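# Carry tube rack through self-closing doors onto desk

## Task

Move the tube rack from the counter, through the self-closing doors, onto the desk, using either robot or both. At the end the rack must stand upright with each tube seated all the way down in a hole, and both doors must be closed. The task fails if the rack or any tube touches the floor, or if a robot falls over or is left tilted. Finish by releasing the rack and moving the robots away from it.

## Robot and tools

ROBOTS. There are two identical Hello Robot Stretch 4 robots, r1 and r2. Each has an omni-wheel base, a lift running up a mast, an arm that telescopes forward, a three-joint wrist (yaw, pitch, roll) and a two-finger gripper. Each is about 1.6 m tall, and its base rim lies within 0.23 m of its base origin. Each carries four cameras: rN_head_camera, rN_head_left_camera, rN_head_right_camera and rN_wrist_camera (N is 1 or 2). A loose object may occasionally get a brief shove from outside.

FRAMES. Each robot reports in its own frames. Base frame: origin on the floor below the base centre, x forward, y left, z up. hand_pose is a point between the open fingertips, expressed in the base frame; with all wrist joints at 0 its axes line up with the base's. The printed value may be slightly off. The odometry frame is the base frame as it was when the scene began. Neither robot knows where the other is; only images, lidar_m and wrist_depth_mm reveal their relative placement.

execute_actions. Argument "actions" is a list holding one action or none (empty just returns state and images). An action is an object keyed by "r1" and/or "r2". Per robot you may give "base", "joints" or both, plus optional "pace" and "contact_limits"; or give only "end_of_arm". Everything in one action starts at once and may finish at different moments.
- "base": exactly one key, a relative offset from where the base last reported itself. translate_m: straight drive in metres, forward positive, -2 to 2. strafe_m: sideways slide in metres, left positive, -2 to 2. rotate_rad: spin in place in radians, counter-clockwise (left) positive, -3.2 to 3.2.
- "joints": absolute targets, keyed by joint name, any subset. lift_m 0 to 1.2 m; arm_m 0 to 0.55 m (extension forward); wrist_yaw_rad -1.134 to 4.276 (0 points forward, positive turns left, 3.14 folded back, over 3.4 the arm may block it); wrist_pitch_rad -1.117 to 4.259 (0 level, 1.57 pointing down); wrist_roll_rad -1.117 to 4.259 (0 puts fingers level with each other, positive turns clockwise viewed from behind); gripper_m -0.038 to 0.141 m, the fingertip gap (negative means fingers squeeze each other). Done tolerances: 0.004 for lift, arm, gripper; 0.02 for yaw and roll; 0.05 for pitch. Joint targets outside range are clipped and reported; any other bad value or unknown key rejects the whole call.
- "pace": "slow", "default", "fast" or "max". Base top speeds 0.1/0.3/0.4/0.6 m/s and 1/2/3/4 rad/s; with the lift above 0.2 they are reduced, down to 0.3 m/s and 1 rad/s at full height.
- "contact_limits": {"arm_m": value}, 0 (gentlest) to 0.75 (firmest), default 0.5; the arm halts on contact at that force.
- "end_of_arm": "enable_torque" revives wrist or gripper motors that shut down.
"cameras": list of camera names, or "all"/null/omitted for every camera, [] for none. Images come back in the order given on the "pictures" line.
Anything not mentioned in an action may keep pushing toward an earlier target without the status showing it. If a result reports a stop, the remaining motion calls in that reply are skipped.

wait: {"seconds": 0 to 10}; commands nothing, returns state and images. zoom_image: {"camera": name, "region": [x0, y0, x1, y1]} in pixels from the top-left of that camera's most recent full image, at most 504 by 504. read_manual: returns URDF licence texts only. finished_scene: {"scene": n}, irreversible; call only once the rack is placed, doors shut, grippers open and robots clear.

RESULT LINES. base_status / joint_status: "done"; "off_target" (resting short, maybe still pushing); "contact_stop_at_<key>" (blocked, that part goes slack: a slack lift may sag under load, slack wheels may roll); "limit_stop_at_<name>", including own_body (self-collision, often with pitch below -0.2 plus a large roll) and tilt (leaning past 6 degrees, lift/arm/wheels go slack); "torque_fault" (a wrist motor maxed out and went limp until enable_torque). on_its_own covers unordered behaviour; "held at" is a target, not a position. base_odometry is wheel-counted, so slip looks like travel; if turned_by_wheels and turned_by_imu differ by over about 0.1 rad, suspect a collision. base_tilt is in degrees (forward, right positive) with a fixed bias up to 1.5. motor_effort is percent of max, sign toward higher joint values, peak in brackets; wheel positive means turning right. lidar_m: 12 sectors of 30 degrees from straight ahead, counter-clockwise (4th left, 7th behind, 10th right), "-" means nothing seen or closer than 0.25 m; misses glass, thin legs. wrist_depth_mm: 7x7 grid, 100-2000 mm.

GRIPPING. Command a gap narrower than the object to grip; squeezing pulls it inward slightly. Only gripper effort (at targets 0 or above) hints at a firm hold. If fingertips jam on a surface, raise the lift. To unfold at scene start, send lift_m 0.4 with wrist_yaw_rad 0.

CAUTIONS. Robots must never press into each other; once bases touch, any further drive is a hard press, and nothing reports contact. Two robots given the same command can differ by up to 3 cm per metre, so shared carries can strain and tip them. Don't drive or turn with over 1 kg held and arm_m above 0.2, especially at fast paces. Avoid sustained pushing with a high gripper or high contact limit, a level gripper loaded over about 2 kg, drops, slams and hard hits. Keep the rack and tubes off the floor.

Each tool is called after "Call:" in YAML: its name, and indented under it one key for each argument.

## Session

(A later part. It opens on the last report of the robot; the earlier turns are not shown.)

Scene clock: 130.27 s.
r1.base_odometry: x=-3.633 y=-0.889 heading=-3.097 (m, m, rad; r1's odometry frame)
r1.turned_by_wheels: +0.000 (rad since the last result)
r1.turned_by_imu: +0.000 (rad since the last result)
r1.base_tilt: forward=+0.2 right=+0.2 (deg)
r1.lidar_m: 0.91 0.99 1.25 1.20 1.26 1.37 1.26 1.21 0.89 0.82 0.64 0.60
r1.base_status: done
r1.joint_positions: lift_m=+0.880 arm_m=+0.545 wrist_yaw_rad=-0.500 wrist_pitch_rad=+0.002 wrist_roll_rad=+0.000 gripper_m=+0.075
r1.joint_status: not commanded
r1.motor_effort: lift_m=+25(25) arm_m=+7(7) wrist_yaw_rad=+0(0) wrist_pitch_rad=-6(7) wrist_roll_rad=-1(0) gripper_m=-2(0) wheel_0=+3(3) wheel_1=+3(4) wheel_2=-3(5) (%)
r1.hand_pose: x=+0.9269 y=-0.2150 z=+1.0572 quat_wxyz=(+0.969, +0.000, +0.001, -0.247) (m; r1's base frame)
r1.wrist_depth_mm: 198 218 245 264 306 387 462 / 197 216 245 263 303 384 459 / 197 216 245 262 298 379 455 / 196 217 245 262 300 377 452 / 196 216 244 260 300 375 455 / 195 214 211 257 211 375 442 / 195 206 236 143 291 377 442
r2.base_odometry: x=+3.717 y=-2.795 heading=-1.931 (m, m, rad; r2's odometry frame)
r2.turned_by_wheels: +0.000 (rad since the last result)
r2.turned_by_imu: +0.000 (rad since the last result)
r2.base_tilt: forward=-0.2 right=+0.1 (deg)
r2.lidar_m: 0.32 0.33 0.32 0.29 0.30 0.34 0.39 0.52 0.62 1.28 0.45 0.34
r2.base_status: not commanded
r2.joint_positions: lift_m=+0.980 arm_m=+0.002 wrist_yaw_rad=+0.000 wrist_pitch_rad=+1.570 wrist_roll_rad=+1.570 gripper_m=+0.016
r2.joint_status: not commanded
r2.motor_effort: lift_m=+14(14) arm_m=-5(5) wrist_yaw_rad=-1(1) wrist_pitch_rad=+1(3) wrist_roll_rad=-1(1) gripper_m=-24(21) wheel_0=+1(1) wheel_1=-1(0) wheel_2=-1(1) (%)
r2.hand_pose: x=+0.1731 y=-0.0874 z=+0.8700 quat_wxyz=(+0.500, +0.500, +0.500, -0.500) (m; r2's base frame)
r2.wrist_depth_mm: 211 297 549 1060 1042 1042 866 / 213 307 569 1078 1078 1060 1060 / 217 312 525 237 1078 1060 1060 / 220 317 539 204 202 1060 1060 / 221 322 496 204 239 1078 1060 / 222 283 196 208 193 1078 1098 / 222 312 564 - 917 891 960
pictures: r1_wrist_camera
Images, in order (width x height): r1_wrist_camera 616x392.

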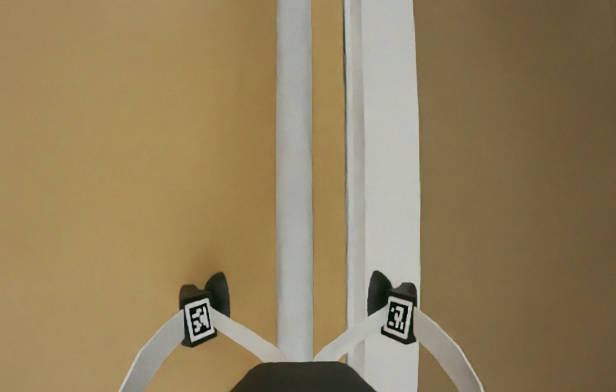

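Call:
execute_actions:
  actions:
    - {"r1":{"joints":{"gripper_m":-0.038}}}
  cameras: ["r1_wrist_camera"]

Scene clock: 133.50 s.
r1.base_odometry: x=-3.633 y=-0.889 heading=-3.098 (m, m, rad; r1's odometry frame)
r1.turned_by_wheels: -0.001 (rad since the last result)
r1.turned_by_imu: -0.002 (rad since the last result)
r1.base_tilt: forward=+0.0 right=+0.3 (deg)
r1.lidar_m: 0.89 0.99 1.26 1.19 1.25 1.37 1.26 1.20 0.88 0.84 0.64 0.62
r1.base_status: not commanded
r1.joint_positions: lift_m=+0.880 arm_m=+0.545 wrist_yaw_rad=-0.500 wrist_pitch_rad=+0.002 wrist_roll_rad=+0.000 gripper_m=-0.037
r1.joint_status: all done
r1.motor_effort: lift_m=+25(25) arm_m=+5(6) wrist_yaw_rad=+1(13) wrist_pitch_rad=-7(6) wrist_roll_rad=+1(1) gripper_m=-16(20) wheel_0=-2(3) wheel_1=+0(3) wheel_2=-2(3) (%)
r1.hand_pose: x=+0.9272 y=-0.2151 z=+1.0572 quat_wxyz=(+0.969, +0.000, +0.001, -0.248) (m; r1's base frame)
r1.wrist_depth_mm: 190 207 233 250 307 389 462 / 187 208 232 249 301 387 459 / 187 206 231 249 301 382 459 / 187 206 232 247 301 379 459 / 186 205 230 247 297 377 452 / 185 204 198 186 283 377 445 / 186 193 221 179 285 368 445
r2.base_odometry: x=+3.717 y=-2.795 heading=-1.931 (m, m, rad; r2's odometry frame)
r2.turned_by_wheels: +0.000 (rad since the last result)
r2.turned_by_imu: +0.000 (rad since the last result)
r2.base_tilt: forward=-0.1 right=+0.2 (deg)
r2.lidar_m: 0.31 0.34 0.31 0.27 0.29 0.34 0.38 0.52 0.64 1.30 0.47 0.33
r2.base_status: not commanded
r2.joint_positions: lift_m=+0.980 arm_m=+0.002 wrist_yaw_rad=+0.000 wrist_pitch_rad=+1.570 wrist_roll_rad=+1.570 gripper_m=+0.016
r2.joint_status: not commanded
r2.motor_effort: lift_m=+14(14) arm_m=-5(5) wrist_yaw_rad=+2(1) wrist_pitch_rad=+1(3) wrist_roll_rad=+0(0) gripper_m=-22(22) wheel_0=+1(1) wheel_1=-1(1) wheel_2=-1(1) (%)
r2.hand_pose: x=+0.1731 y=-0.0874 z=+0.8700 quat_wxyz=(+0.500, +0.500, +0.500, -0.500) (m; r2's base frame)
r2.wrist_depth_mm: 210 296 549 1060 1078 1042 866 / 213 304 569 1060 1078 1042 1060 / 217 310 525 237 1078 1060 1042 / 220 319 535 204 202 1042 1060 / 221 320 496 205 238 1078 1060 / 223 281 196 207 193 1078 1098 / 221 312 564 - 891 891 946
pictures: r1_wrist_camera
Images, in order (width x height): r1_wrist_camera 616x392.

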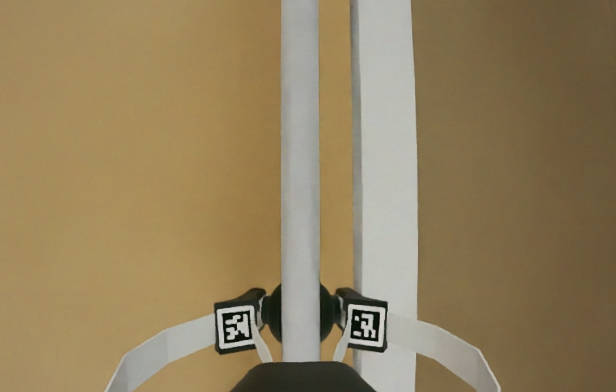

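Call:
execute_actions:
  actions:
    - {"r1":{"base":{"strafe_m":0.015},"joints":{"arm_m":0.385},"pace":"slow"}}
  cameras: ["r1_wrist_camera"]

Call:
execute_actions:
  actions:
    - {"r1":{"base":{"strafe_m":0.04},"joints":{"arm_m":0.275},"pace":"slow"}}
  cameras: ["r1_wrist_camera","r1_head_right_camera"]

Scene clock: 136.67 s.
r1.base_odometry: x=-3.633 y=-0.904 heading=-3.097 (m, m, rad; r1's odometry frame)
r1.turned_by_wheels: +0.001 (rad since the last result)
r1.turned_by_imu: +0.000 (rad since the last result)
r1.base_tilt: forward=+0.1 right=+0.2 (deg)
r1.lidar_m: 0.73 0.92 1.21 1.19 1.25 1.38 1.26 1.23 0.89 0.84 0.66 0.61
r1.base_status: done
r1.joint_positions: lift_m=+0.880 arm_m=+0.387 wrist_yaw_rad=-0.491 wrist_pitch_rad=+0.002 wrist_roll_rad=+0.000 gripper_m=-0.037
r1.joint_status: all done
r1.on_its_own: wrist_yaw_rad is at rest, and its effort (-25) is outside its rest range (-13 to +13)
r1.motor_effort: lift_m=+25(25) arm_m=-10(10) wrist_yaw_rad=-25(25) wrist_pitch_rad=-7(7) wrist_roll_rad=+1(0) gripper_m=-16(22) wheel_0=+3(16) wheel_1=+1(6) wheel_2=+3(10) (%)
r1.hand_pose: x=+0.7706 y=-0.2132 z=+1.0571 quat_wxyz=(+0.970, +0.000, +0.001, -0.243) (m; r1's base frame)
r1.wrist_depth_mm: 207 220 237 246 525 627 - / 207 221 236 245 525 627 707 / 207 219 236 244 521 621 707 / 206 219 235 244 517 609 699 / 205 218 233 243 525 621 699 / 205 216 198 181 504 615 691 / 205 153 227 176 262 615 699
r2.base_odometry: x=+3.717 y=-2.795 heading=-1.931 (m, m, rad; r2's odometry frame)
r2.turned_by_wheels: +0.000 (rad since the last result)
r2.turned_by_imu: +0.000 (rad since the last result)
r2.base_tilt: forward=-0.1 right=+0.2 (deg)
r2.lidar_m: 0.31 0.32 0.30 0.30 0.31 0.29 0.32 0.42 0.61 1.29 0.46 0.33
r2.base_status: not commanded
r2.joint_positions: lift_m=+0.980 arm_m=+0.002 wrist_yaw_rad=+0.000 wrist_pitch_rad=+1.570 wrist_roll_rad=+1.570 gripper_m=+0.016
r2.joint_status: not commanded
r2.motor_effort: lift_m=+14(14) arm_m=-5(5) wrist_yaw_rad=+0(1) wrist_pitch_rad=+2(2) wrist_roll_rad=+0(1) gripper_m=-22(23) wheel_0=+1(1) wheel_1=-1(1) wheel_2=-1(1) (%)
r2.hand_pose: x=+0.1731 y=-0.0874 z=+0.8700 quat_wxyz=(+0.500, +0.500, +0.500, -0.500) (m; r2's base frame)
r2.wrist_depth_mm: 211 297 549 1060 1060 1042 878 / 213 306 574 1060 1060 1060 1042 / 216 314 530 237 1078 1060 1042 / 220 317 539 204 202 1042 1060 / 222 322 496 205 239 1078 1078 / 222 281 196 207 193 904 891 / 222 312 564 - 904 931 699
pictures: r1_wrist_camera
Images, in order (width x height): r1_wrist_camera 616x392.

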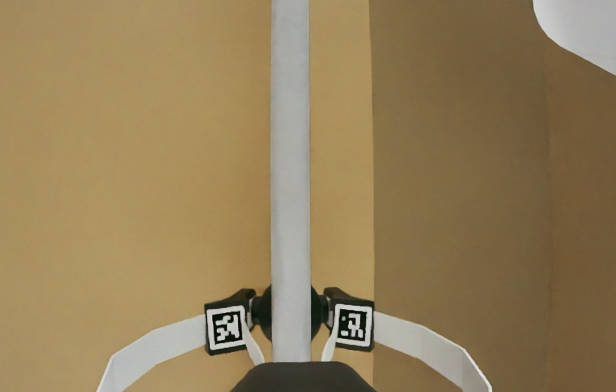

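Scene clock: 139.03 s.
r1.base_odometry: x=-3.631 y=-0.944 heading=-3.097 (m, m, rad; r1's odometry frame)
r1.turned_by_wheels: +0.000 (rad since the last result)
r1.turned_by_imu: -0.001 (rad since the last result)
r1.base_tilt: forward=+0.1 right=+0.1 (deg)
r1.lidar_m: 0.70 0.86 1.18 1.14 1.17 1.36 1.28 1.26 0.92 0.88 0.67 0.62
r1.base_status: done
r1.joint_positions: lift_m=+0.880 arm_m=+0.277 wrist_yaw_rad=-0.492 wrist_pitch_rad=+0.003 wrist_roll_rad=+0.000 gripper_m=-0.037
r1.joint_status: all done
r1.on_its_own: wrist_yaw_rad is at rest, and its effort (-24) is outside its rest range (-13 to +13)
r1.motor_effort: lift_m=+25(25) arm_m=-9(9) wrist_yaw_rad=-24(25) wrist_pitch_rad=-8(8) wrist_roll_rad=+0(1) gripper_m=-20(19) wheel_0=+0(11) wheel_1=+0(4) wheel_2=+2(7) (%)
r1.hand_pose: x=+0.6605 y=-0.2133 z=+1.0571 quat_wxyz=(+0.970, +0.000, +0.001, -0.243) (m; r1's base frame)
r1.wrist_depth_mm: 223 229 239 244 683 327 - / 222 229 237 242 676 340 286 / 220 229 237 242 668 798 768 / 220 229 236 241 668 788 759 / 219 228 236 240 661 798 768 / 217 225 200 181 252 778 768 / 218 146 232 174 250 798 759
r2.base_odometry: x=+3.717 y=-2.795 heading=-1.931 (m, m, rad; r2's odometry frame)
r2.turned_by_wheels: +0.000 (rad since the last result)
r2.turned_by_imu: +0.000 (rad since the last result)
r2.base_tilt: forward=-0.1 right=+0.2 (deg)
r2.lidar_m: 0.31 0.33 0.31 0.28 0.32 0.82 0.30 0.44 0.66 1.26 0.47 0.33
r2.base_status: not commanded
r2.joint_positions: lift_m=+0.980 arm_m=+0.002 wrist_yaw_rad=+0.000 wrist_pitch_rad=+1.570 wrist_roll_rad=+1.570 gripper_m=+0.016
r2.joint_status: not commanded
r2.motor_effort: lift_m=+14(14) arm_m=-5(5) wrist_yaw_rad=+2(0) wrist_pitch_rad=+2(4) wrist_roll_rad=-1(1) gripper_m=-24(22) wheel_0=+1(1) wheel_1=-1(1) wheel_2=-1(1) (%)
r2.hand_pose: x=+0.1731 y=-0.0874 z=+0.8700 quat_wxyz=(+0.500, +0.500, +0.500, -0.500) (m; r2's base frame)
r2.wrist_depth_mm: 211 298 549 1060 1060 1025 917 / 214 306 564 1060 1078 1060 1042 / 217 312 530 238 1078 1060 1060 / 221 319 539 204 202 1078 1060 / 222 320 492 204 239 917 683 / 222 282 196 207 193 1098 1078 / 221 310 564 - 917 917 1078
pictures: r1_head_right_camera, r1_wrist_camera
Images, in order (width x height): r1_head_right_camera 420x672, r1_wrist_camera 616x392.

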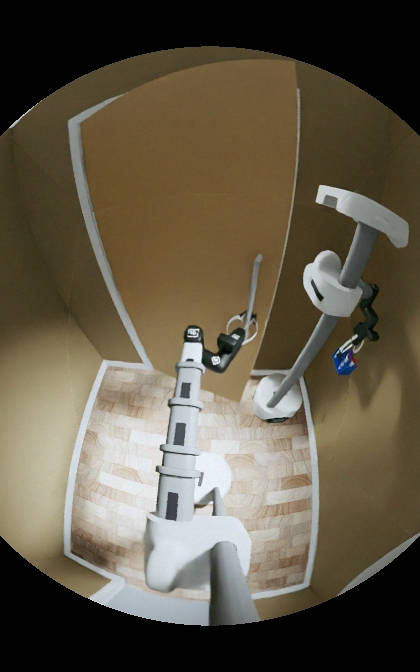

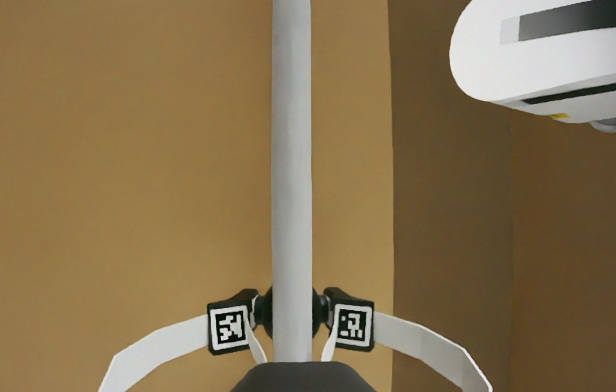

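Call:
execute_actions:
  actions:
    - {"r1":{"base":{"strafe_m":0.125},"joints":{"arm_m":0.105},"pace":"slow"}}
  cameras: ["r1_wrist_camera"]

Call:
execute_actions:
  actions:
    - {"r1":{"base":{"strafe_m":0.065},"joints":{"arm_m":0.035},"pace":"slow"},"r2":{"base":{"translate_m":-0.15},"pace":"slow"}}
  cameras: ["r1_wrist_camera","r1_head_right_camera"]

Scene clock: 142.27 s.
r1.base_odometry: x=-3.626 y=-1.069 heading=-3.098 (m, m, rad; r1's odometry frame)
r1.turned_by_wheels: -0.001 (rad since the last result)
r1.turned_by_imu: -0.009 (rad since the last result)
r1.base_tilt: forward=+0.1 right=+0.2 (deg)
r1.lidar_m: 0.54 0.82 1.07 1.01 1.07 1.31 1.30 1.29 1.06 0.99 0.74 0.48
r1.base_status: done
r1.joint_positions: lift_m=+0.880 arm_m=+0.106 wrist_yaw_rad=-0.503 wrist_pitch_rad=+0.003 wrist_roll_rad=+0.000 gripper_m=-0.037
r1.joint_status: all done
r1.motor_effort: lift_m=+26(25) arm_m=-8(11) wrist_yaw_rad=+10(52) wrist_pitch_rad=-9(9) wrist_roll_rad=+0(0) gripper_m=-20(19) wheel_0=-6(18) wheel_1=+1(9) wheel_2=-5(12) (%)
r1.hand_pose: x=+0.4878 y=-0.2158 z=+1.0569 quat_wxyz=(+0.968, +0.000, +0.002, -0.249) (m; r1's base frame)
r1.wrist_depth_mm: 256 253 250 244 245 544 831 / 255 253 249 243 243 452 436 / 255 251 248 243 242 517 466 / 253 250 247 244 240 1008 559 / 252 249 246 242 240 991 564 / 251 249 246 184 238 1025 559 / 251 248 244 173 237 462 549
r2.base_odometry: x=+3.717 y=-2.795 heading=-1.931 (m, m, rad; r2's odometry frame)
r2.turned_by_wheels: +0.000 (rad since the last result)
r2.turned_by_imu: +0.000 (rad since the last result)
r2.base_tilt: forward=-0.1 right=+0.2 (deg)
r2.lidar_m: 0.30 0.33 0.31 0.29 0.33 1.09 0.47 0.42 0.77 1.28 0.47 0.33
r2.base_status: not commanded
r2.joint_positions: lift_m=+0.980 arm_m=+0.002 wrist_yaw_rad=+0.000 wrist_pitch_rad=+1.570 wrist_roll_rad=+1.570 gripper_m=+0.016
r2.joint_status: not commanded
r2.motor_effort: lift_m=+14(15) arm_m=-4(5) wrist_yaw_rad=+3(1) wrist_pitch_rad=+1(1) wrist_roll_rad=-1(1) gripper_m=-21(23) wheel_0=+1(1) wheel_1=+0(0) wheel_2=-1(1) (%)
r2.hand_pose: x=+0.1731 y=-0.0874 z=+0.8700 quat_wxyz=(+0.500, +0.500, +0.500, -0.500) (m; r2's base frame)
r2.wrist_depth_mm: 210 298 549 1060 1042 1042 1025 / 213 306 569 1078 1060 1060 1042 / 217 314 535 237 1078 1060 1060 / 220 317 535 204 202 1025 917 / 222 320 496 204 238 1078 1060 / 221 281 196 207 193 1060 1078 / 221 312 564 - 917 931 1098
pictures: r1_wrist_camera
Images, in order (width x height): r1_wrist_camera 616x392.

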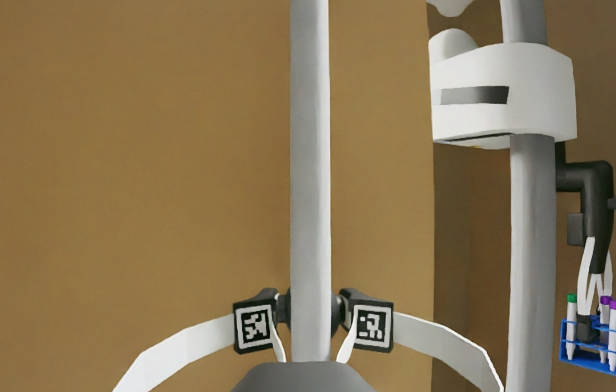

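Scene clock: 145.07 s.
r1.base_odometry: x=-3.623 y=-1.133 heading=-3.099 (m, m, rad; r1's odometry frame)
r1.turned_by_wheels: -0.001 (rad since the last result)
r1.turned_by_imu: -0.002 (rad since the last result)
r1.base_tilt: forward=+0.0 right=+0.3 (deg)
r1.lidar_m: 0.51 0.84 1.00 0.95 1.00 1.31 1.30 1.33 1.14 1.06 0.68 0.40
r1.base_status: done
r1.joint_positions: lift_m=+0.880 arm_m=+0.036 wrist_yaw_rad=-0.506 wrist_pitch_rad=+0.004 wrist_roll_rad=+0.000 gripper_m=-0.037
r1.joint_status: all done
r1.on_its_own: wrist_yaw_rad is at rest, and its effort (+17) is outside its rest range (-13 to +13)
r1.motor_effort: lift_m=+25(25) arm_m=-7(7) wrist_yaw_rad=+17(29) wrist_pitch_rad=-11(11) wrist_roll_rad=+0(0) gripper_m=-15(17) wheel_0=-7(13) wheel_1=+0(4) wheel_2=-6(6) (%)
r1.hand_pose: x=+0.4172 y=-0.2162 z=+1.0567 quat_wxyz=(+0.968, +0.000, +0.002, -0.250) (m; r1's base frame)
r1.wrist_depth_mm: 279 270 257 243 238 1025 904 / 279 267 256 183 237 484 917 / 279 266 256 181 236 525 891 / 277 265 255 182 237 654 640 / 276 265 254 181 236 647 878 / 276 265 251 181 188 654 778 / 276 265 248 174 232 229 609
r2.base_odometry: x=+3.770 y=-2.654 heading=-1.931 (m, m, rad; r2's odometry frame)
r2.turned_by_wheels: +0.000 (rad since the last result)
r2.turned_by_imu: +0.000 (rad since the last result)
r2.base_tilt: forward=-0.2 right=+0.2 (deg)
r2.lidar_m: 0.45 0.42 0.31 0.29 0.31 0.91 0.47 0.39 0.69 1.86 0.68 0.49
r2.base_status: done
r2.joint_positions: lift_m=+0.980 arm_m=+0.002 wrist_yaw_rad=+0.000 wrist_pitch_rad=+1.570 wrist_roll_rad=+1.570 gripper_m=+0.016
r2.joint_status: not commanded
r2.motor_effort: lift_m=+14(14) arm_m=-5(5) wrist_yaw_rad=+0(2) wrist_pitch_rad=+3(2) wrist_roll_rad=+0(1) gripper_m=-20(22) wheel_0=-2(3) wheel_1=-1(4) wheel_2=+2(4) (%)
r2.hand_pose: x=+0.1731 y=-0.0874 z=+0.8700 quat_wxyz=(+0.500, +0.500, +0.500, -0.500) (m; r2's base frame)
r2.wrist_depth_mm: 399 574 1008 1060 1060 1060 960 / 407 591 1060 1078 1060 1060 1042 / 415 597 1008 237 1060 1060 809 / 421 609 1008 204 202 1008 904 / 427 621 946 204 239 1078 1078 / 427 539 196 208 193 1098 1078 / 424 597 854 - 891 1078 1060
pictures: r1_head_right_camera, r1_wrist_camera
Images, in order (width x height): r1_head_right_camera 420x672, r1_wrist_camera 616x392.

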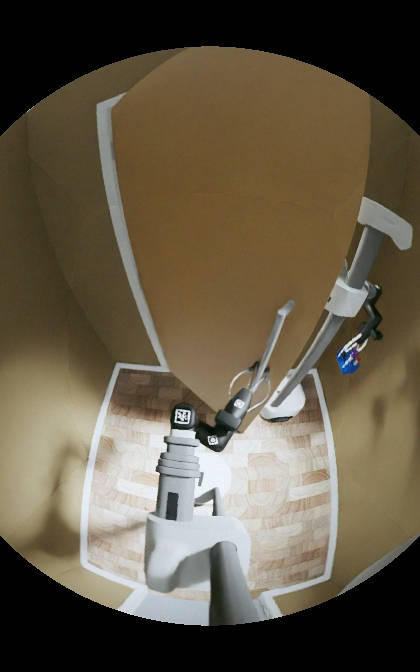

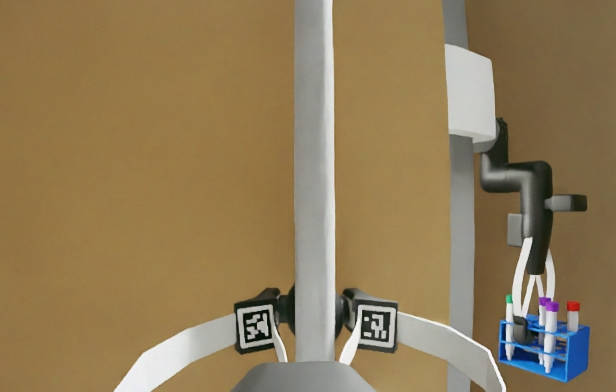

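Call:
execute_actions:
  actions:
    - {"r2":{"base":{"translate_m":-0.18},"pace":"slow"}}
  cameras: []

Scene clock: 149.10 s.
r1.base_odometry: x=-3.623 y=-1.133 heading=-3.099 (m, m, rad; r1's odometry frame)
r1.turned_by_wheels: +0.000 (rad since the last result)
r1.turned_by_imu: -0.001 (rad since the last result)
r1.base_tilt: forward=-0.2 right=+0.2 (deg)
r1.lidar_m: 0.49 0.83 1.01 0.96 1.01 1.28 1.31 1.35 1.11 1.07 0.66 0.41
r1.base_status: not commanded
r1.joint_positions: lift_m=+0.880 arm_m=+0.036 wrist_yaw_rad=-0.506 wrist_pitch_rad=+0.004 wrist_roll_rad=+0.000 gripper_m=-0.037
r1.joint_status: not commanded
r1.on_its_own: wrist_yaw_rad is at rest, and its effort (+17) is outside its rest range (-13 to +13)
r1.motor_effort: lift_m=+25(25) arm_m=-7(7) wrist_yaw_rad=+17(17) wrist_pitch_rad=-11(11) wrist_roll_rad=+0(1) gripper_m=-17(15) wheel_0=-7(7) wheel_1=+0(0) wheel_2=-6(6) (%)
r1.hand_pose: x=+0.4172 y=-0.2162 z=+1.0567 quat_wxyz=(+0.968, +0.000, +0.002, -0.250) (m; r1's base frame)
r1.wrist_depth_mm: 278 270 257 243 237 1078 904 / 279 268 257 183 237 1042 917 / 279 267 255 182 236 1025 904 / 277 266 254 181 236 544 904 / 277 266 254 180 236 549 904 / 276 264 252 181 187 597 904 / 273 265 248 174 231 229 891
r2.base_odometry: x=+3.833 y=-2.486 heading=-1.931 (m, m, rad; r2's odometry frame)
r2.turned_by_wheels: +0.000 (rad since the last result)
r2.turned_by_imu: +0.000 (rad since the last result)
r2.base_tilt: forward=-0.2 right=+0.1 (deg)
r2.lidar_m: 0.65 0.43 0.31 0.29 3.72 0.64 0.33 0.25 0.25 1.90 0.93 0.68
r2.base_status: done
r2.joint_positions: lift_m=+0.980 arm_m=+0.002 wrist_yaw_rad=+0.000 wrist_pitch_rad=+1.570 wrist_roll_rad=+1.570 gripper_m=+0.016
r2.joint_status: not commanded
r2.motor_effort: lift_m=+14(14) arm_m=-4(5) wrist_yaw_rad=+2(0) wrist_pitch_rad=+2(2) wrist_roll_rad=-1(0) gripper_m=-22(22) wheel_0=-3(7) wheel_1=-2(5) wheel_2=+1(8) (%)
r2.hand_pose: x=+0.1731 y=-0.0874 z=+0.8700 quat_wxyz=(+0.500, +0.500, +0.500, -0.500) (m; r2's base frame)
r2.wrist_depth_mm: 634 891 1078 1078 1042 1025 842 / 640 946 1098 1060 1060 1025 866 / 661 946 1098 237 1060 723 521 / 661 960 1098 205 202 750 634 / 676 960 1098 204 239 1098 931 / 668 854 196 206 193 1078 1078 / 661 831 904 - 1098 1078 1078
pictures: none
No camera images: the call's "cameras" was empty. Leave "cameras" out to get every camera's image.

Call:
execute_actions:
  actions:
    - {"r1":{"joints":{"gripper_m":0.12}},"r2":{"base":{"translate_m":-0.035},"pace":"slow"}}
  cameras: ["r1_wrist_camera"]

Scene clock: 152.80 s.
r1.base_odometry: x=-3.623 y=-1.133 heading=-3.098 (m, m, rad; r1's odometry frame)
r1.turned_by_wheels: +0.001 (rad since the last result)
r1.turned_by_imu: +0.000 (rad since the last result)
r1.base_tilt: forward=+0.0 right=+0.1 (deg)
r1.lidar_m: 0.54 0.85 1.00 0.94 1.00 1.30 1.31 1.33 1.15 1.06 0.69 0.43
r1.base_status: not commanded
r1.joint_positions: lift_m=+0.880 arm_m=+0.036 wrist_yaw_rad=-0.500 wrist_pitch_rad=+0.003 wrist_roll_rad=+0.000 gripper_m=+0.120
r1.joint_status: all done
r1.motor_effort: lift_m=+25(25) arm_m=-6(7) wrist_yaw_rad=+1(21) wrist_pitch_rad=-7(12) wrist_roll_rad=+0(1) gripper_m=+2(15) wheel_0=-3(7) wheel_1=-1(1) wheel_2=-2(6) (%)
r1.hand_pose: x=+0.4182 y=-0.2151 z=+1.0571 quat_wxyz=(+0.969, +0.000, +0.001, -0.248) (m; r1's base frame)
r1.wrist_depth_mm: 317 307 297 289 279 1118 891 / 315 304 296 286 277 1098 904 / 314 306 294 285 278 1060 917 / 314 303 294 286 277 521 917 / 309 303 293 283 276 549 931 / 312 301 290 282 216 1008 904 / 310 297 289 146 272 477 917
r2.base_odometry: x=+3.846 y=-2.453 heading=-1.931 (m, m, rad; r2's odometry frame)
r2.turned_by_wheels: +0.000 (rad since the last result)
r2.turned_by_imu: +0.000 (rad since the last result)
r2.base_tilt: forward=-0.1 right=+0.2 (deg)
r2.lidar_m: 0.68 0.42 0.31 0.38 3.69 0.53 0.25 0.25 0.25 1.91 0.98 0.69
r2.base_status: done
r2.joint_positions: lift_m=+0.980 arm_m=+0.002 wrist_yaw_rad=+0.000 wrist_pitch_rad=+1.570 wrist_roll_rad=+1.570 gripper_m=+0.016
r2.joint_status: not commanded
r2.motor_effort: lift_m=+14(14) arm_m=-5(5) wrist_yaw_rad=+1(3) wrist_pitch_rad=+2(1) wrist_roll_rad=+0(1) gripper_m=-23(21) wheel_0=+1(4) wheel_1=+0(3) wheel_2=+0(4) (%)
r2.hand_pose: x=+0.1731 y=-0.0874 z=+0.8700 quat_wxyz=(+0.500, +0.500, +0.500, -0.500) (m; r2's base frame)
r2.wrist_depth_mm: 683 946 1060 1078 1060 931 831 / 691 991 1078 1078 1060 1060 917 / 699 1025 1078 238 1008 585 404 / 707 1025 1118 204 201 634 480 / 715 1042 1098 204 219 991 778 / 707 917 196 207 193 1078 1078 / 715 842 891 - 1078 1098 1098
pictures: r1_wrist_camera
Images, in order (width x height): r1_wrist_camera 616x392.

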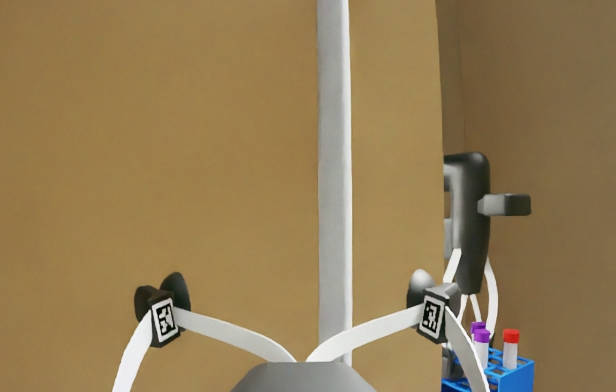

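Call:
execute_actions:
  actions:
    - {"r1":{"base":{"translate_m":-0.7},"pace":"fast"},"r2":{"base":{"translate_m":-0.36},"pace":"slow"}}
  cameras: ["r1_head_camera","r2_head_left_camera"]

Scene clock: 158.00 s.
r1.base_odometry: x=-2.924 y=-1.103 heading=-3.098 (m, m, rad; r1's odometry frame)
r1.turned_by_wheels: +0.000 (rad since the last result)
r1.turned_by_imu: +0.001 (rad since the last result)
r1.base_tilt: forward=+0.1 right=+0.4 (deg)
r1.lidar_m: 0.83 1.40 0.98 0.95 0.76 0.64 0.59 0.64 0.77 1.07 1.14 1.55
r1.base_status: done
r1.joint_positions: lift_m=+0.880 arm_m=+0.036 wrist_yaw_rad=-0.500 wrist_pitch_rad=+0.002 wrist_roll_rad=+0.000 gripper_m=+0.120
r1.joint_status: not commanded
r1.motor_effort: lift_m=+25(25) arm_m=-6(6) wrist_yaw_rad=-1(1) wrist_pitch_rad=-8(8) wrist_roll_rad=+0(1) gripper_m=+1(2) wheel_0=+0(6) wheel_1=-1(8) wheel_2=+0(10) (%)
r1.hand_pose: x=+0.4182 y=-0.2150 z=+1.0571 quat_wxyz=(+0.969, +0.000, +0.001, -0.247) (m; r1's base frame)
r1.wrist_depth_mm: 539 - 1537 1756 1430 1098 904 / 544 - 1537 1708 1430 1138 917 / 535 - 1537 1756 1430 1118 931 / 539 - 1537 1661 1464 1118 917 / 539 - 1499 1708 1464 1118 917 / 535 917 1537 1661 216 1042 917 / 530 - 1430 146 1366 1008 891
r2.base_odometry: x=+3.973 y=-2.116 heading=-1.931 (m, m, rad; r2's odometry frame)
r2.turned_by_wheels: +0.000 (rad since the last result)
r2.turned_by_imu: +0.001 (rad since the last result)
r2.base_tilt: forward=-0.1 right=+0.2 (deg)
r2.lidar_m: 1.03 0.55 2.95 3.57 2.73 0.26 0.25 - 0.25 0.32 1.48 1.09
r2.base_status: done
r2.joint_positions: lift_m=+0.980 arm_m=+0.002 wrist_yaw_rad=+0.000 wrist_pitch_rad=+1.570 wrist_roll_rad=+1.570 gripper_m=+0.016
r2.joint_status: not commanded
r2.motor_effort: lift_m=+14(15) arm_m=-5(5) wrist_yaw_rad=+0(3) wrist_pitch_rad=+2(2) wrist_roll_rad=+0(0) gripper_m=-22(24) wheel_0=-2(4) wheel_1=-1(6) wheel_2=+4(15) (%)
r2.hand_pose: x=+0.1731 y=-0.0874 z=+0.8700 quat_wxyz=(+0.500, +0.500, +0.500, -0.500) (m; r2's base frame)
r2.wrist_depth_mm: 1098 1078 1078 1060 976 504 389 / 1098 1098 1078 1060 1025 569 421 / 1098 1098 1098 236 976 661 462 / 1118 1118 1098 204 203 661 496 / 1118 1118 1118 204 238 878 549 / 1060 1118 196 207 193 904 668 / 831 831 1008 - 1098 1118 759
pictures: r1_head_camera, r2_head_left_camera
Images, in order (width x height): r1_head_camera 420x560, r2_head_left_camera 420x672.

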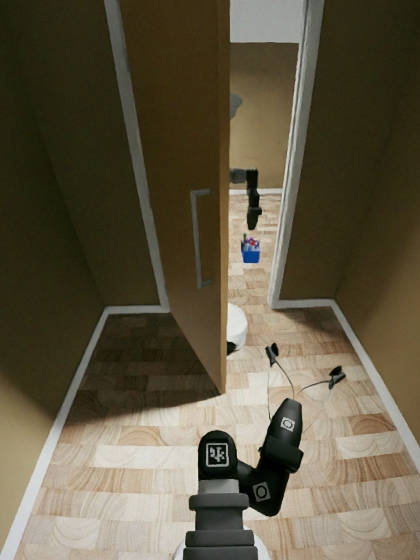

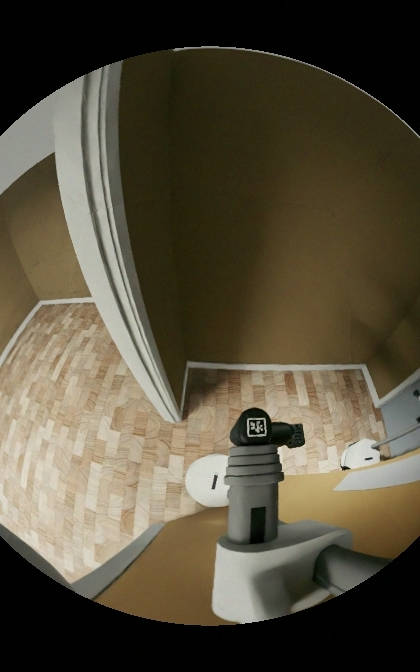

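Call:
execute_actions:
  actions:
    - {"r1":{"joints":{"wrist_yaw_rad":0}},"r2":{"base":{"strafe_m":0.72},"pace":"slow"}}
  cameras: ["r1_head_camera","r2_head_left_camera","r2_head_right_camera"]

Scene clock: 166.60 s.
r1.base_odometry: x=-2.924 y=-1.103 heading=-3.098 (m, m, rad; r1's odometry frame)
r1.turned_by_wheels: +0.000 (rad since the last result)
r1.turned_by_imu: -0.003 (rad since the last result)
r1.base_tilt: forward=+0.1 right=+0.2 (deg)
r1.lidar_m: 1.62 1.42 0.99 0.94 0.78 0.64 0.61 0.64 0.75 1.08 1.13 1.54
r1.base_status: not commanded
r1.joint_positions: lift_m=+0.880 arm_m=+0.036 wrist_yaw_rad=+0.000 wrist_pitch_rad=+0.002 wrist_roll_rad=+0.000 gripper_m=+0.120
r1.joint_status: all done
r1.motor_effort: lift_m=+26(25) arm_m=-6(6) wrist_yaw_rad=+1(4) wrist_pitch_rad=-8(7) wrist_roll_rad=+1(1) gripper_m=+1(0) wheel_0=+0(0) wheel_1=-1(1) wheel_2=+0(0) (%)
r1.hand_pose: x=+0.4955 y=-0.0875 z=+1.0571 quat_wxyz=(+1.000, +0.000, +0.001, +0.000) (m; r1's base frame)
r1.wrist_depth_mm: 1397 1397 1430 1464 1464 1464 1397 / 1366 1397 1430 1366 1430 1397 1430 / 1397 1397 1397 1430 1430 1430 1464 / 1430 1397 1430 1464 1430 1464 1464 / 1336 1397 1366 1366 1397 1397 1430 / 1366 1366 1397 1430 215 1430 1464 / 1397 1366 1397 146 1430 1397 1397
r2.base_odometry: x=+4.646 y=-2.370 heading=-1.931 (m, m, rad; r2's odometry frame)
r2.turned_by_wheels: +0.000 (rad since the last result)
r2.turned_by_imu: -0.002 (rad since the last result)
r2.base_tilt: forward=-0.1 right=+0.2 (deg)
r2.lidar_m: 1.16 2.17 2.95 2.84 2.95 1.99 1.13 0.52 0.37 0.35 0.37 0.52
r2.base_status: done
r2.joint_positions: lift_m=+0.980 arm_m=+0.002 wrist_yaw_rad=+0.000 wrist_pitch_rad=+1.570 wrist_roll_rad=+1.570 gripper_m=+0.016
r2.joint_status: not commanded
r2.motor_effort: lift_m=+14(14) arm_m=-5(5) wrist_yaw_rad=+1(0) wrist_pitch_rad=+2(2) wrist_roll_rad=-1(0) gripper_m=-22(22) wheel_0=-3(4) wheel_1=+2(5) wheel_2=+0(4) (%)
r2.hand_pose: x=+0.1730 y=-0.0874 z=+0.8700 quat_wxyz=(+0.500, +0.500, +0.500, -0.500) (m; r2's base frame)
r2.wrist_depth_mm: 410 530 603 585 569 539 525 / 640 654 854 931 878 809 768 / 1098 1078 1078 237 1078 1060 1060 / 1098 1118 1098 204 202 1060 1078 / 1118 1098 1118 204 238 1060 1078 / 1138 1118 195 207 192 1060 1098 / 1118 1138 1118 - 1098 1098 1098
pictures: r1_head_camera, r2_head_left_camera, r2_head_right_camera
Images, in order (width x height): r1_head_camera 420x560, r2_head_left_camera 420x672, r2_head_right_camera 420x672.

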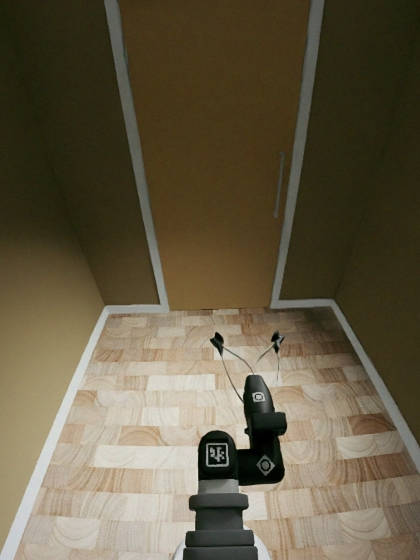

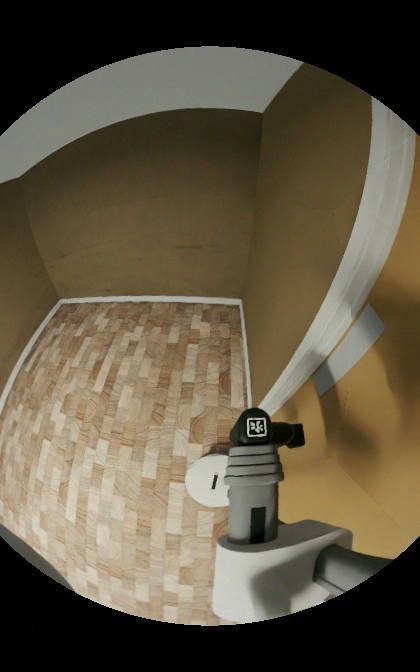

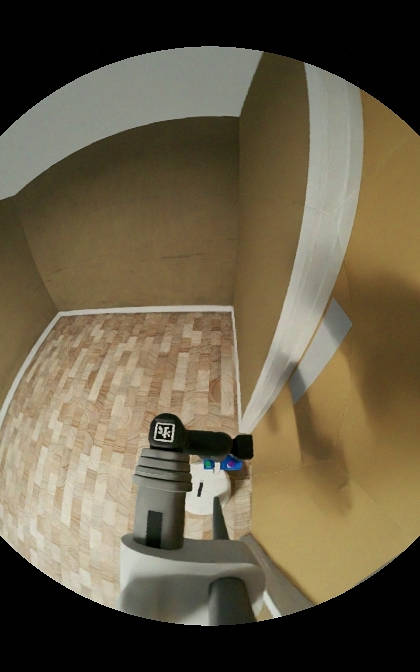

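Call:
execute_actions:
  actions:
    - {"r1":{"joints":{"wrist_pitch_rad":1.57,"arm_m":0}},"r2":{"base":{"strafe_m":1.2}}}
  cameras: []

Call:
execute_actions:
  actions:
    - {"r1":{"base":{"rotate_rad":3.14},"pace":"slow"},"r2":{"base":{"rotate_rad":3.12},"pace":"slow"}}
  cameras: ["r1_head_left_camera","r2_head_camera","r2_head_left_camera","r2_wrist_camera"]

Scene clock: 172.20 s.
r1.base_odometry: x=-2.924 y=-1.103 heading=-3.098 (m, m, rad; r1's odometry frame)
r1.turned_by_wheels: +0.000 (rad since the last result)
r1.turned_by_imu: -0.002 (rad since the last result)
r1.base_tilt: forward=+0.2 right=+0.3 (deg)
r1.lidar_m: 1.64 1.37 1.01 0.94 0.80 0.64 0.59 0.64 0.76 1.07 1.14 1.55
r1.base_status: not commanded
r1.joint_positions: lift_m=+0.880 arm_m=+0.001 wrist_yaw_rad=+0.000 wrist_pitch_rad=+1.570 wrist_roll_rad=+0.000 gripper_m=+0.120
r1.joint_status: all done
r1.motor_effort: lift_m=+25(25) arm_m=-7(7) wrist_yaw_rad=+0(1) wrist_pitch_rad=+1(4) wrist_roll_rad=+1(1) gripper_m=+1(2) wheel_0=+0(0) wheel_1=-1(1) wheel_2=+0(0) (%)
r1.hand_pose: x=+0.1724 y=-0.0874 z=+0.7693 quat_wxyz=(+0.708, +0.000, +0.707, +0.000) (m; r1's base frame)
r1.wrist_depth_mm: 976 991 1008 1008 1008 1042 1060 / 991 991 1008 1008 1025 1025 1025 / 976 991 1008 1008 1008 1025 1042 / 976 991 976 1008 1008 1008 1008 / 976 976 778 778 1008 991 1025 / 976 960 768 778 216 1008 1025 / 976 991 768 146 991 1008 1008
r2.base_odometry: x=+5.769 y=-2.793 heading=-1.931 (m, m, rad; r2's odometry frame)
r2.turned_by_wheels: +0.000 (rad since the last result)
r2.turned_by_imu: -0.003 (rad since the last result)
r2.base_tilt: forward=-0.1 right=+0.2 (deg)
r2.lidar_m: 2.07 2.19 1.71 1.64 1.72 2.32 2.23 1.97 1.54 1.56 1.56 2.11
r2.base_status: done
r2.joint_positions: lift_m=+0.980 arm_m=+0.002 wrist_yaw_rad=+0.000 wrist_pitch_rad=+1.570 wrist_roll_rad=+1.570 gripper_m=+0.016
r2.joint_status: not commanded
r2.motor_effort: lift_m=+15(15) arm_m=-5(5) wrist_yaw_rad=+1(1) wrist_pitch_rad=+2(2) wrist_roll_rad=-1(1) gripper_m=-24(22) wheel_0=+0(10) wheel_1=+0(7) wheel_2=+0(3) (%)
r2.hand_pose: x=+0.1730 y=-0.0874 z=+0.8700 quat_wxyz=(+0.500, +0.500, +0.500, -0.500) (m; r2's base frame)
r2.wrist_depth_mm: 1098 1098 1078 1060 1060 1042 1025 / 1098 1078 1060 1098 1060 1060 1060 / 1118 1098 1098 237 1060 1060 1042 / 1118 1118 1098 204 202 1060 1078 / 1118 1098 1118 205 238 1078 1078 / 1160 1138 196 207 193 1060 1078 / 1138 1118 1118 - 1098 1078 1098
pictures: none
No camera images: the call's "cameras" was empty. Leave "cameras" out to get every camera's image.

Scene clock: 176.63 s.
r1.base_odometry: x=-2.924 y=-1.103 heading=+0.041 (m, m, rad; r1's odometry frame)
r1.turned_by_wheels: +3.140 (rad since the last result)
r1.turned_by_imu: +3.181 (rad since the last result)
r1.base_tilt: forward=+0.1 right=+0.2 (deg)
r1.lidar_m: 0.60 0.64 0.76 1.08 1.15 1.54 1.64 1.39 1.00 0.95 0.80 0.62
r1.base_status: done
r1.joint_positions: lift_m=+0.880 arm_m=+0.001 wrist_yaw_rad=+0.000 wrist_pitch_rad=+1.570 wrist_roll_rad=+0.000 gripper_m=+0.120
r1.joint_status: not commanded
r1.motor_effort: lift_m=+25(25) arm_m=-7(7) wrist_yaw_rad=+1(0) wrist_pitch_rad=+0(0) wrist_roll_rad=+1(1) gripper_m=+2(2) wheel_0=-2(6) wheel_1=-2(6) wheel_2=-1(6) (%)
r1.hand_pose: x=+0.1724 y=-0.0874 z=+0.7693 quat_wxyz=(+0.707, +0.000, +0.707, +0.000) (m; r1's base frame)
r1.wrist_depth_mm: 854 878 891 904 866 715 707 / 976 976 1008 1008 991 976 931 / 976 991 991 1008 1025 1025 1025 / 960 960 976 1042 1008 1008 1042 / 976 991 788 778 1008 1008 1008 / 976 976 768 788 216 1025 1008 / 960 960 759 146 991 1008 1025
r2.base_odometry: x=+5.769 y=-2.793 heading=+1.189 (m, m, rad; r2's odometry frame)
r2.turned_by_wheels: +3.120 (rad since the last result)
r2.turned_by_imu: +3.144 (rad since the last result)
r2.base_tilt: forward=-0.1 right=+0.2 (deg)
r2.lidar_m: 1.85 1.94 1.54 1.56 1.56 2.09 2.07 2.16 1.73 1.64 1.70 1.92
r2.base_status: done
r2.joint_positions: lift_m=+0.980 arm_m=+0.002 wrist_yaw_rad=+0.000 wrist_pitch_rad=+1.570 wrist_roll_rad=+1.570 gripper_m=+0.016
r2.joint_status: not commanded
r2.motor_effort: lift_m=+15(15) arm_m=-4(5) wrist_yaw_rad=+1(0) wrist_pitch_rad=+2(2) wrist_roll_rad=+0(0) gripper_m=-21(22) wheel_0=-1(4) wheel_1=-1(4) wheel_2=-2(4) (%)
r2.hand_pose: x=+0.1730 y=-0.0874 z=+0.8700 quat_wxyz=(+0.500, +0.500, +0.500, -0.500) (m; r2's base frame)
r2.wrist_depth_mm: 1078 1078 1060 1060 1060 1042 1042 / 1078 1098 1098 1060 1060 1060 1042 / 1098 1098 1098 237 1078 1060 1060 / 1118 1078 1098 205 202 1060 1078 / 1138 1118 1098 205 239 1042 1078 / 1160 1118 196 207 193 1078 1060 / 1138 1118 1098 - 1098 1078 1078
pictures: r1_head_left_camera, r2_head_camera, r2_head_left_camera, r2_wrist_camera
Images, in order (width x height): r1_head_left_camera 420x672, r2_head_camera 420x560, r2_head_left_camera 420x672, r2_wrist_camera 616x392.

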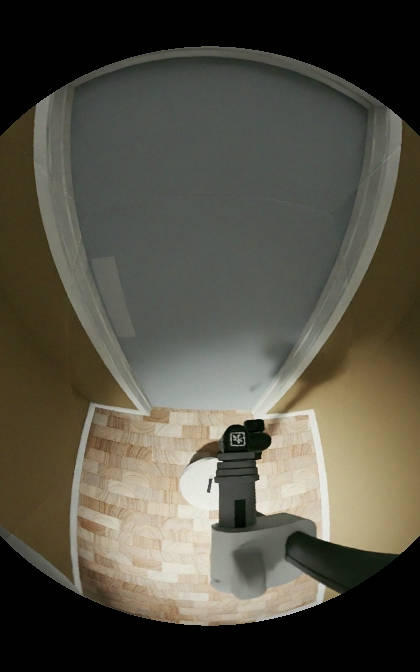

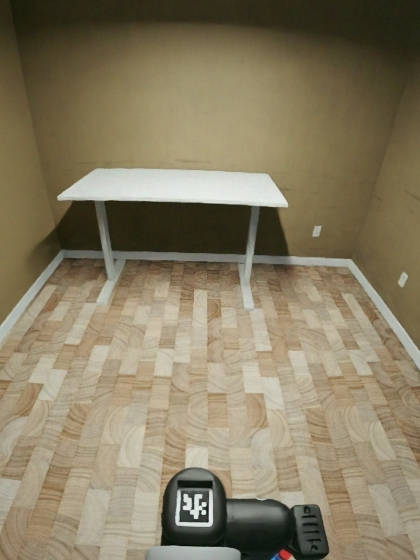

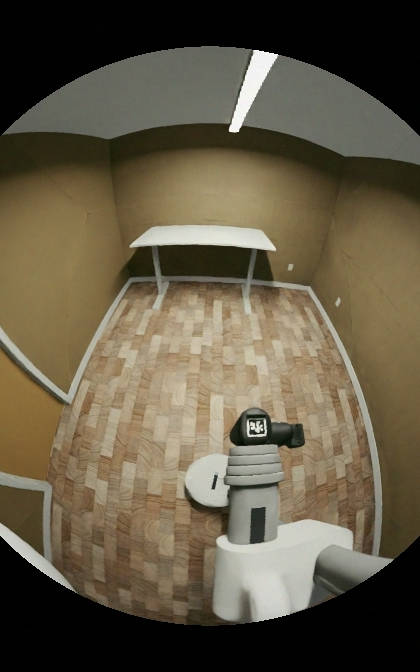

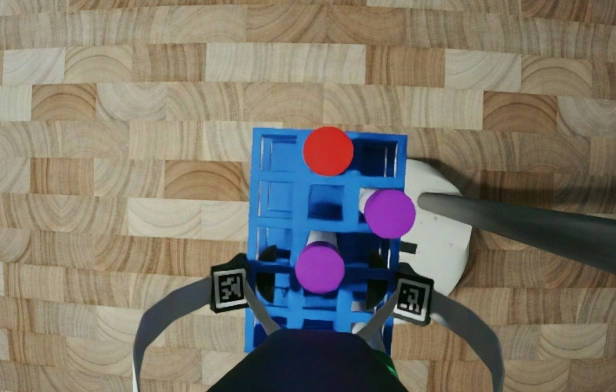

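Call:
execute_actions:
  actions:
    - {"r2":{"base":{"translate_m":1.5},"joints":{"lift_m":1.195}}}
  cameras: ["r2_head_right_camera","r2_wrist_camera"]

Scene clock: 183.50 s.
r1.base_odometry: x=-2.924 y=-1.103 heading=+0.041 (m, m, rad; r1's odometry frame)
r1.turned_by_wheels: +0.000 (rad since the last result)
r1.turned_by_imu: -0.002 (rad since the last result)
r1.base_tilt: forward=+0.2 right=+0.4 (deg)
r1.lidar_m: 0.60 0.65 0.75 1.08 1.13 1.56 1.64 1.39 1.00 0.94 0.77 0.63
r1.base_status: not commanded
r1.joint_positions: lift_m=+0.880 arm_m=+0.001 wrist_yaw_rad=+0.000 wrist_pitch_rad=+1.570 wrist_roll_rad=+0.000 gripper_m=+0.120
r1.joint_status: not commanded
r1.motor_effort: lift_m=+26(25) arm_m=-7(7) wrist_yaw_rad=+1(1) wrist_pitch_rad=+0(0) wrist_roll_rad=+0(0) gripper_m=+3(0) wheel_0=-2(1) wheel_1=-2(2) wheel_2=-1(1) (%)
r1.hand_pose: x=+0.1724 y=-0.0874 z=+0.7693 quat_wxyz=(+0.707, +0.000, +0.707, +0.000) (m; r1's base frame)
r1.wrist_depth_mm: 854 878 891 891 878 723 707 / 976 991 1008 991 1025 976 946 / 991 1008 1008 991 1008 1042 1025 / 991 976 976 991 991 1025 1025 / 960 991 768 788 1008 1008 1008 / 976 976 768 778 216 1008 1008 / 960 960 759 146 991 991 991
r2.base_odometry: x=+6.328 y=-1.401 heading=+1.189 (m, m, rad; r2's odometry frame)
r2.turned_by_wheels: +0.000 (rad since the last result)
r2.turned_by_imu: -0.006 (rad since the last result)
r2.base_tilt: forward=-0.1 right=+0.1 (deg)
r2.lidar_m: 0.35 0.35 0.49 1.50 1.56 2.22 3.70 2.37 1.68 1.61 0.51 0.25
r2.base_status: done
r2.joint_positions: lift_m=+1.195 arm_m=+0.002 wrist_yaw_rad=+0.000 wrist_pitch_rad=+1.570 wrist_roll_rad=+1.570 gripper_m=+0.016
r2.joint_status: all done
r2.motor_effort: lift_m=+22(23) arm_m=-5(5) wrist_yaw_rad=+1(0) wrist_pitch_rad=+2(3) wrist_roll_rad=+0(1) gripper_m=-23(22) wheel_0=+0(4) wheel_1=-1(5) wheel_2=+0(13) (%)
r2.hand_pose: x=+0.1730 y=-0.0874 z=+1.0843 quat_wxyz=(+0.500, +0.500, +0.500, -0.500) (m; r2's base frame)
r2.wrist_depth_mm: 364 362 1281 1255 1255 1229 1229 / 366 366 1281 1255 1281 1255 1255 / 366 370 1308 237 1255 1281 1255 / 375 373 1308 204 202 1281 1255 / 377 375 1308 205 239 1281 1255 / 379 377 196 207 193 1281 1308 / 379 379 1366 - 1308 1308 1281
pictures: r2_head_right_camera, r2_wrist_camera
Images, in order (width x height): r2_head_right_camera 420x672, r2_wrist_camera 616x392.

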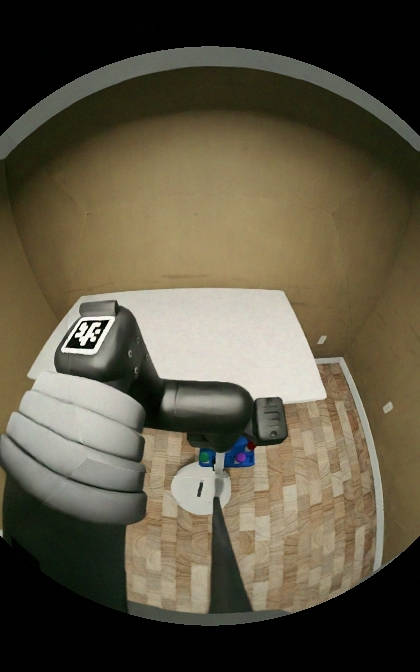

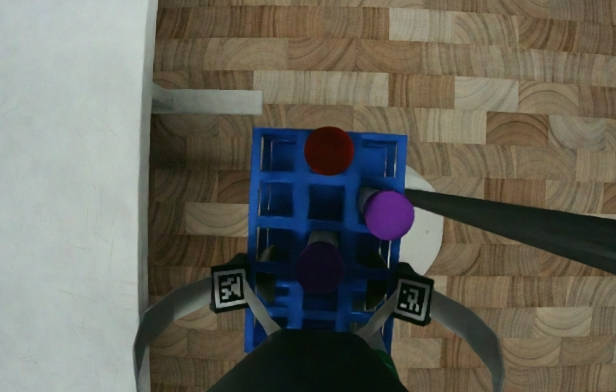

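Call:
execute_actions:
  actions:
    - {"r2":{"joints":{"arm_m":0.38,"lift_m":1.15},"pace":"slow"}}
  cameras: ["r2_wrist_camera"]

Scene clock: 188.80 s.
r1.base_odometry: x=-2.924 y=-1.103 heading=+0.041 (m, m, rad; r1's odometry frame)
r1.turned_by_wheels: +0.000 (rad since the last result)
r1.turned_by_imu: -0.002 (rad since the last result)
r1.base_tilt: forward=+0.0 right=+0.1 (deg)
r1.lidar_m: 0.61 0.64 0.75 1.06 1.14 1.59 1.64 1.41 1.00 0.96 0.78 0.64
r1.base_status: not commanded
r1.joint_positions: lift_m=+0.880 arm_m=+0.001 wrist_yaw_rad=+0.000 wrist_pitch_rad=+1.570 wrist_roll_rad=+0.000 gripper_m=+0.120
r1.joint_status: not commanded
r1.motor_effort: lift_m=+25(26) arm_m=-7(7) wrist_yaw_rad=+0(1) wrist_pitch_rad=+1(1) wrist_roll_rad=+1(1) gripper_m=+2(2) wheel_0=-1(2) wheel_1=-2(2) wheel_2=-1(1) (%)
r1.hand_pose: x=+0.1724 y=-0.0874 z=+0.7693 quat_wxyz=(+0.707, +0.000, +0.707, +0.000) (m; r1's base frame)
r1.wrist_depth_mm: 842 891 878 891 878 723 707 / 976 991 1008 1025 1042 991 946 / 976 991 1008 991 1008 1008 1042 / 976 991 991 991 1008 1025 1025 / 976 976 778 778 991 1025 1008 / 960 991 759 778 216 1008 1008 / 960 976 768 146 991 1008 1008
r2.base_odometry: x=+6.328 y=-1.401 heading=+1.189 (m, m, rad; r2's odometry frame)
r2.turned_by_wheels: +0.000 (rad since the last result)
r2.turned_by_imu: -0.001 (rad since the last result)
r2.base_tilt: forward=-0.1 right=+0.2 (deg)
r2.lidar_m: 0.33 0.36 0.49 1.51 1.56 2.24 3.66 2.35 1.68 1.60 0.50 0.33
r2.base_status: not commanded
r2.joint_positions: lift_m=+1.150 arm_m=+0.379 wrist_yaw_rad=+0.000 wrist_pitch_rad=+1.570 wrist_roll_rad=+1.570 gripper_m=+0.016
r2.joint_status: all done
r2.motor_effort: lift_m=+13(21) arm_m=+5(4) wrist_yaw_rad=+2(1) wrist_pitch_rad=+1(3) wrist_roll_rad=-1(1) gripper_m=-23(22) wheel_0=+0(0) wheel_1=-1(1) wheel_2=+0(0) (%)
r2.hand_pose: x=+0.5503 y=-0.0874 z=+1.0401 quat_wxyz=(+0.500, +0.500, +0.500, -0.500) (m; r2's base frame)
r2.wrist_depth_mm: 317 315 312 310 307 306 304 / 319 319 315 312 310 307 750 / 322 320 315 237 310 309 1229 / 324 324 320 204 202 314 1025 / 330 327 322 204 238 315 1025 / 330 329 196 208 193 317 1255 / 334 329 327 - 322 320 1255
pictures: r2_wrist_camera
Images, in order (width x height): r2_wrist_camera 616x392.

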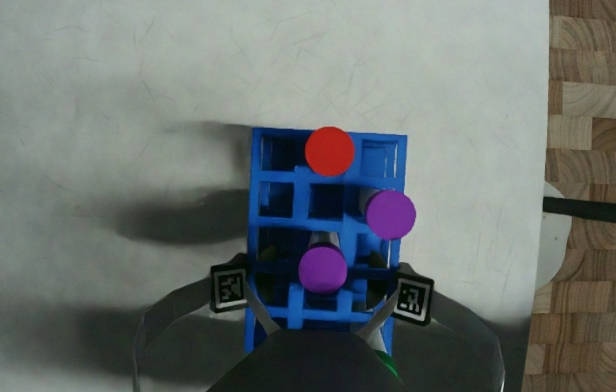

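Call:
execute_actions:
  actions:
    - {"r2":{"joints":{"lift_m":1.115},"pace":"slow"}}
  cameras: []

Call:
execute_actions:
  actions:
    - {"r2":{"joints":{"gripper_m":0.141}}}
  cameras: ["r2_wrist_camera"]

Scene clock: 190.30 s.
r1.base_odometry: x=-2.924 y=-1.103 heading=+0.041 (m, m, rad; r1's odometry frame)
r1.turned_by_wheels: +0.000 (rad since the last result)
r1.turned_by_imu: +0.000 (rad since the last result)
r1.base_tilt: forward=+0.1 right=+0.1 (deg)
r1.lidar_m: 0.60 0.65 0.77 1.06 1.12 1.57 1.63 1.40 1.00 0.95 0.77 0.64
r1.base_status: not commanded
r1.joint_positions: lift_m=+0.880 arm_m=+0.001 wrist_yaw_rad=+0.000 wrist_pitch_rad=+1.570 wrist_roll_rad=+0.000 gripper_m=+0.120
r1.joint_status: not commanded
r1.motor_effort: lift_m=+25(25) arm_m=-7(7) wrist_yaw_rad=+0(0) wrist_pitch_rad=+1(0) wrist_roll_rad=+0(1) gripper_m=+2(3) wheel_0=-1(1) wheel_1=-2(2) wheel_2=-1(1) (%)
r1.hand_pose: x=+0.1724 y=-0.0874 z=+0.7693 quat_wxyz=(+0.707, +0.000, +0.707, +0.000) (m; r1's base frame)
r1.wrist_depth_mm: 854 866 891 904 866 715 707 / 991 1008 991 1025 1008 976 946 / 991 991 991 976 1008 1025 1042 / 991 991 991 1008 1008 1008 1008 / 976 960 778 788 1008 991 1025 / 976 960 768 768 216 1008 1008 / 976 976 768 146 976 1025 991
r2.base_odometry: x=+6.328 y=-1.401 heading=+1.189 (m, m, rad; r2's odometry frame)
r2.turned_by_wheels: +0.000 (rad since the last result)
r2.turned_by_imu: +0.000 (rad since the last result)
r2.base_tilt: forward=-0.1 right=+0.2 (deg)
r2.lidar_m: 0.33 0.35 0.49 1.50 1.55 2.24 3.68 2.34 1.70 1.62 0.49 0.35
r2.base_status: not commanded
r2.joint_positions: lift_m=+1.115 arm_m=+0.379 wrist_yaw_rad=+0.000 wrist_pitch_rad=+1.570 wrist_roll_rad=+1.570 gripper_m=+0.016
r2.joint_status: all done
r2.motor_effort: lift_m=+13(13) arm_m=+6(5) wrist_yaw_rad=+0(2) wrist_pitch_rad=+2(2) wrist_roll_rad=-1(1) gripper_m=-20(24) wheel_0=+0(0) wheel_1=-1(1) wheel_2=+0(0) (%)
r2.hand_pose: x=+0.5503 y=-0.0874 z=+1.0051 quat_wxyz=(+0.500, +0.500, +0.500, -0.500) (m; r2's base frame)
r2.wrist_depth_mm: 283 281 278 276 273 272 268 / 286 282 279 278 276 274 272 / 289 285 282 238 278 276 274 / 290 289 286 204 202 277 277 / 291 289 286 204 239 279 278 / 296 293 196 207 192 282 282 / 298 296 291 - 285 285 283
pictures: none
No camera images: the call's "cameras" was empty. Leave "cameras" out to get every camera's image.

Scene clock: 192.53 s.
r1.base_odometry: x=-2.924 y=-1.103 heading=+0.041 (m, m, rad; r1's odometry frame)
r1.turned_by_wheels: +0.000 (rad since the last result)
r1.turned_by_imu: -0.001 (rad since the last result)
r1.base_tilt: forward=+0.1 right=+0.2 (deg)
r1.lidar_m: 0.61 0.64 0.75 1.06 1.13 1.54 1.63 1.40 1.00 0.94 0.78 0.62
r1.base_status: not commanded
r1.joint_positions: lift_m=+0.880 arm_m=+0.001 wrist_yaw_rad=+0.000 wrist_pitch_rad=+1.570 wrist_roll_rad=+0.000 gripper_m=+0.120
r1.joint_status: not commanded
r1.motor_effort: lift_m=+25(25) arm_m=-6(7) wrist_yaw_rad=+0(0) wrist_pitch_rad=+1(1) wrist_roll_rad=+1(1) gripper_m=+1(0) wheel_0=-2(1) wheel_1=-2(2) wheel_2=-1(1) (%)
r1.hand_pose: x=+0.1724 y=-0.0874 z=+0.7693 quat_wxyz=(+0.707, +0.000, +0.707, +0.000) (m; r1's base frame)
r1.wrist_depth_mm: 854 878 904 891 866 707 715 / 991 991 1008 991 1042 976 946 / 976 991 1008 1008 1008 1025 1025 / 1008 976 991 1008 976 1025 1025 / 991 976 778 778 1008 991 1008 / 960 976 778 759 214 1025 1025 / 960 976 768 146 1008 976 1025
r2.base_odometry: x=+6.328 y=-1.401 heading=+1.189 (m, m, rad; r2's odometry frame)
r2.turned_by_wheels: +0.000 (rad since the last result)
r2.turned_by_imu: +0.000 (rad since the last result)
r2.base_tilt: forward=-0.2 right=+0.2 (deg)
r2.lidar_m: 0.32 0.36 0.48 1.52 1.57 2.23 3.66 2.34 1.68 1.61 0.49 0.36
r2.base_status: not commanded
r2.joint_positions: lift_m=+1.115 arm_m=+0.379 wrist_yaw_rad=+0.000 wrist_pitch_rad=+1.571 wrist_roll_rad=+1.570 gripper_m=+0.141
r2.joint_status: all done
r2.motor_effort: lift_m=+13(13) arm_m=+5(5) wrist_yaw_rad=+1(3) wrist_pitch_rad=-2(2) wrist_roll_rad=+0(1) gripper_m=+2(22) wheel_0=+0(0) wheel_1=-1(1) wheel_2=+0(0) (%)
r2.hand_pose: x=+0.5499 y=-0.0874 z=+1.0051 quat_wxyz=(+0.500, +0.500, +0.500, -0.500) (m; r2's base frame)
r2.wrist_depth_mm: 287 285 283 281 277 276 272 / 291 287 285 282 278 276 274 / 293 291 287 246 279 278 277 / 294 291 291 212 209 281 281 / 296 293 291 211 282 282 282 / 300 296 206 213 199 286 283 / 301 300 296 - 287 286 286
pictures: r2_wrist_camera
Images, in order (width x height): r2_wrist_camera 616x392.

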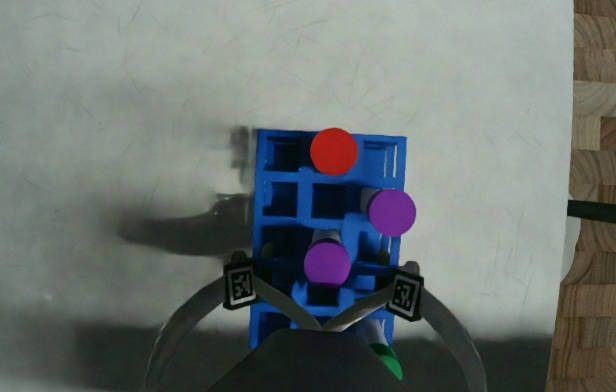

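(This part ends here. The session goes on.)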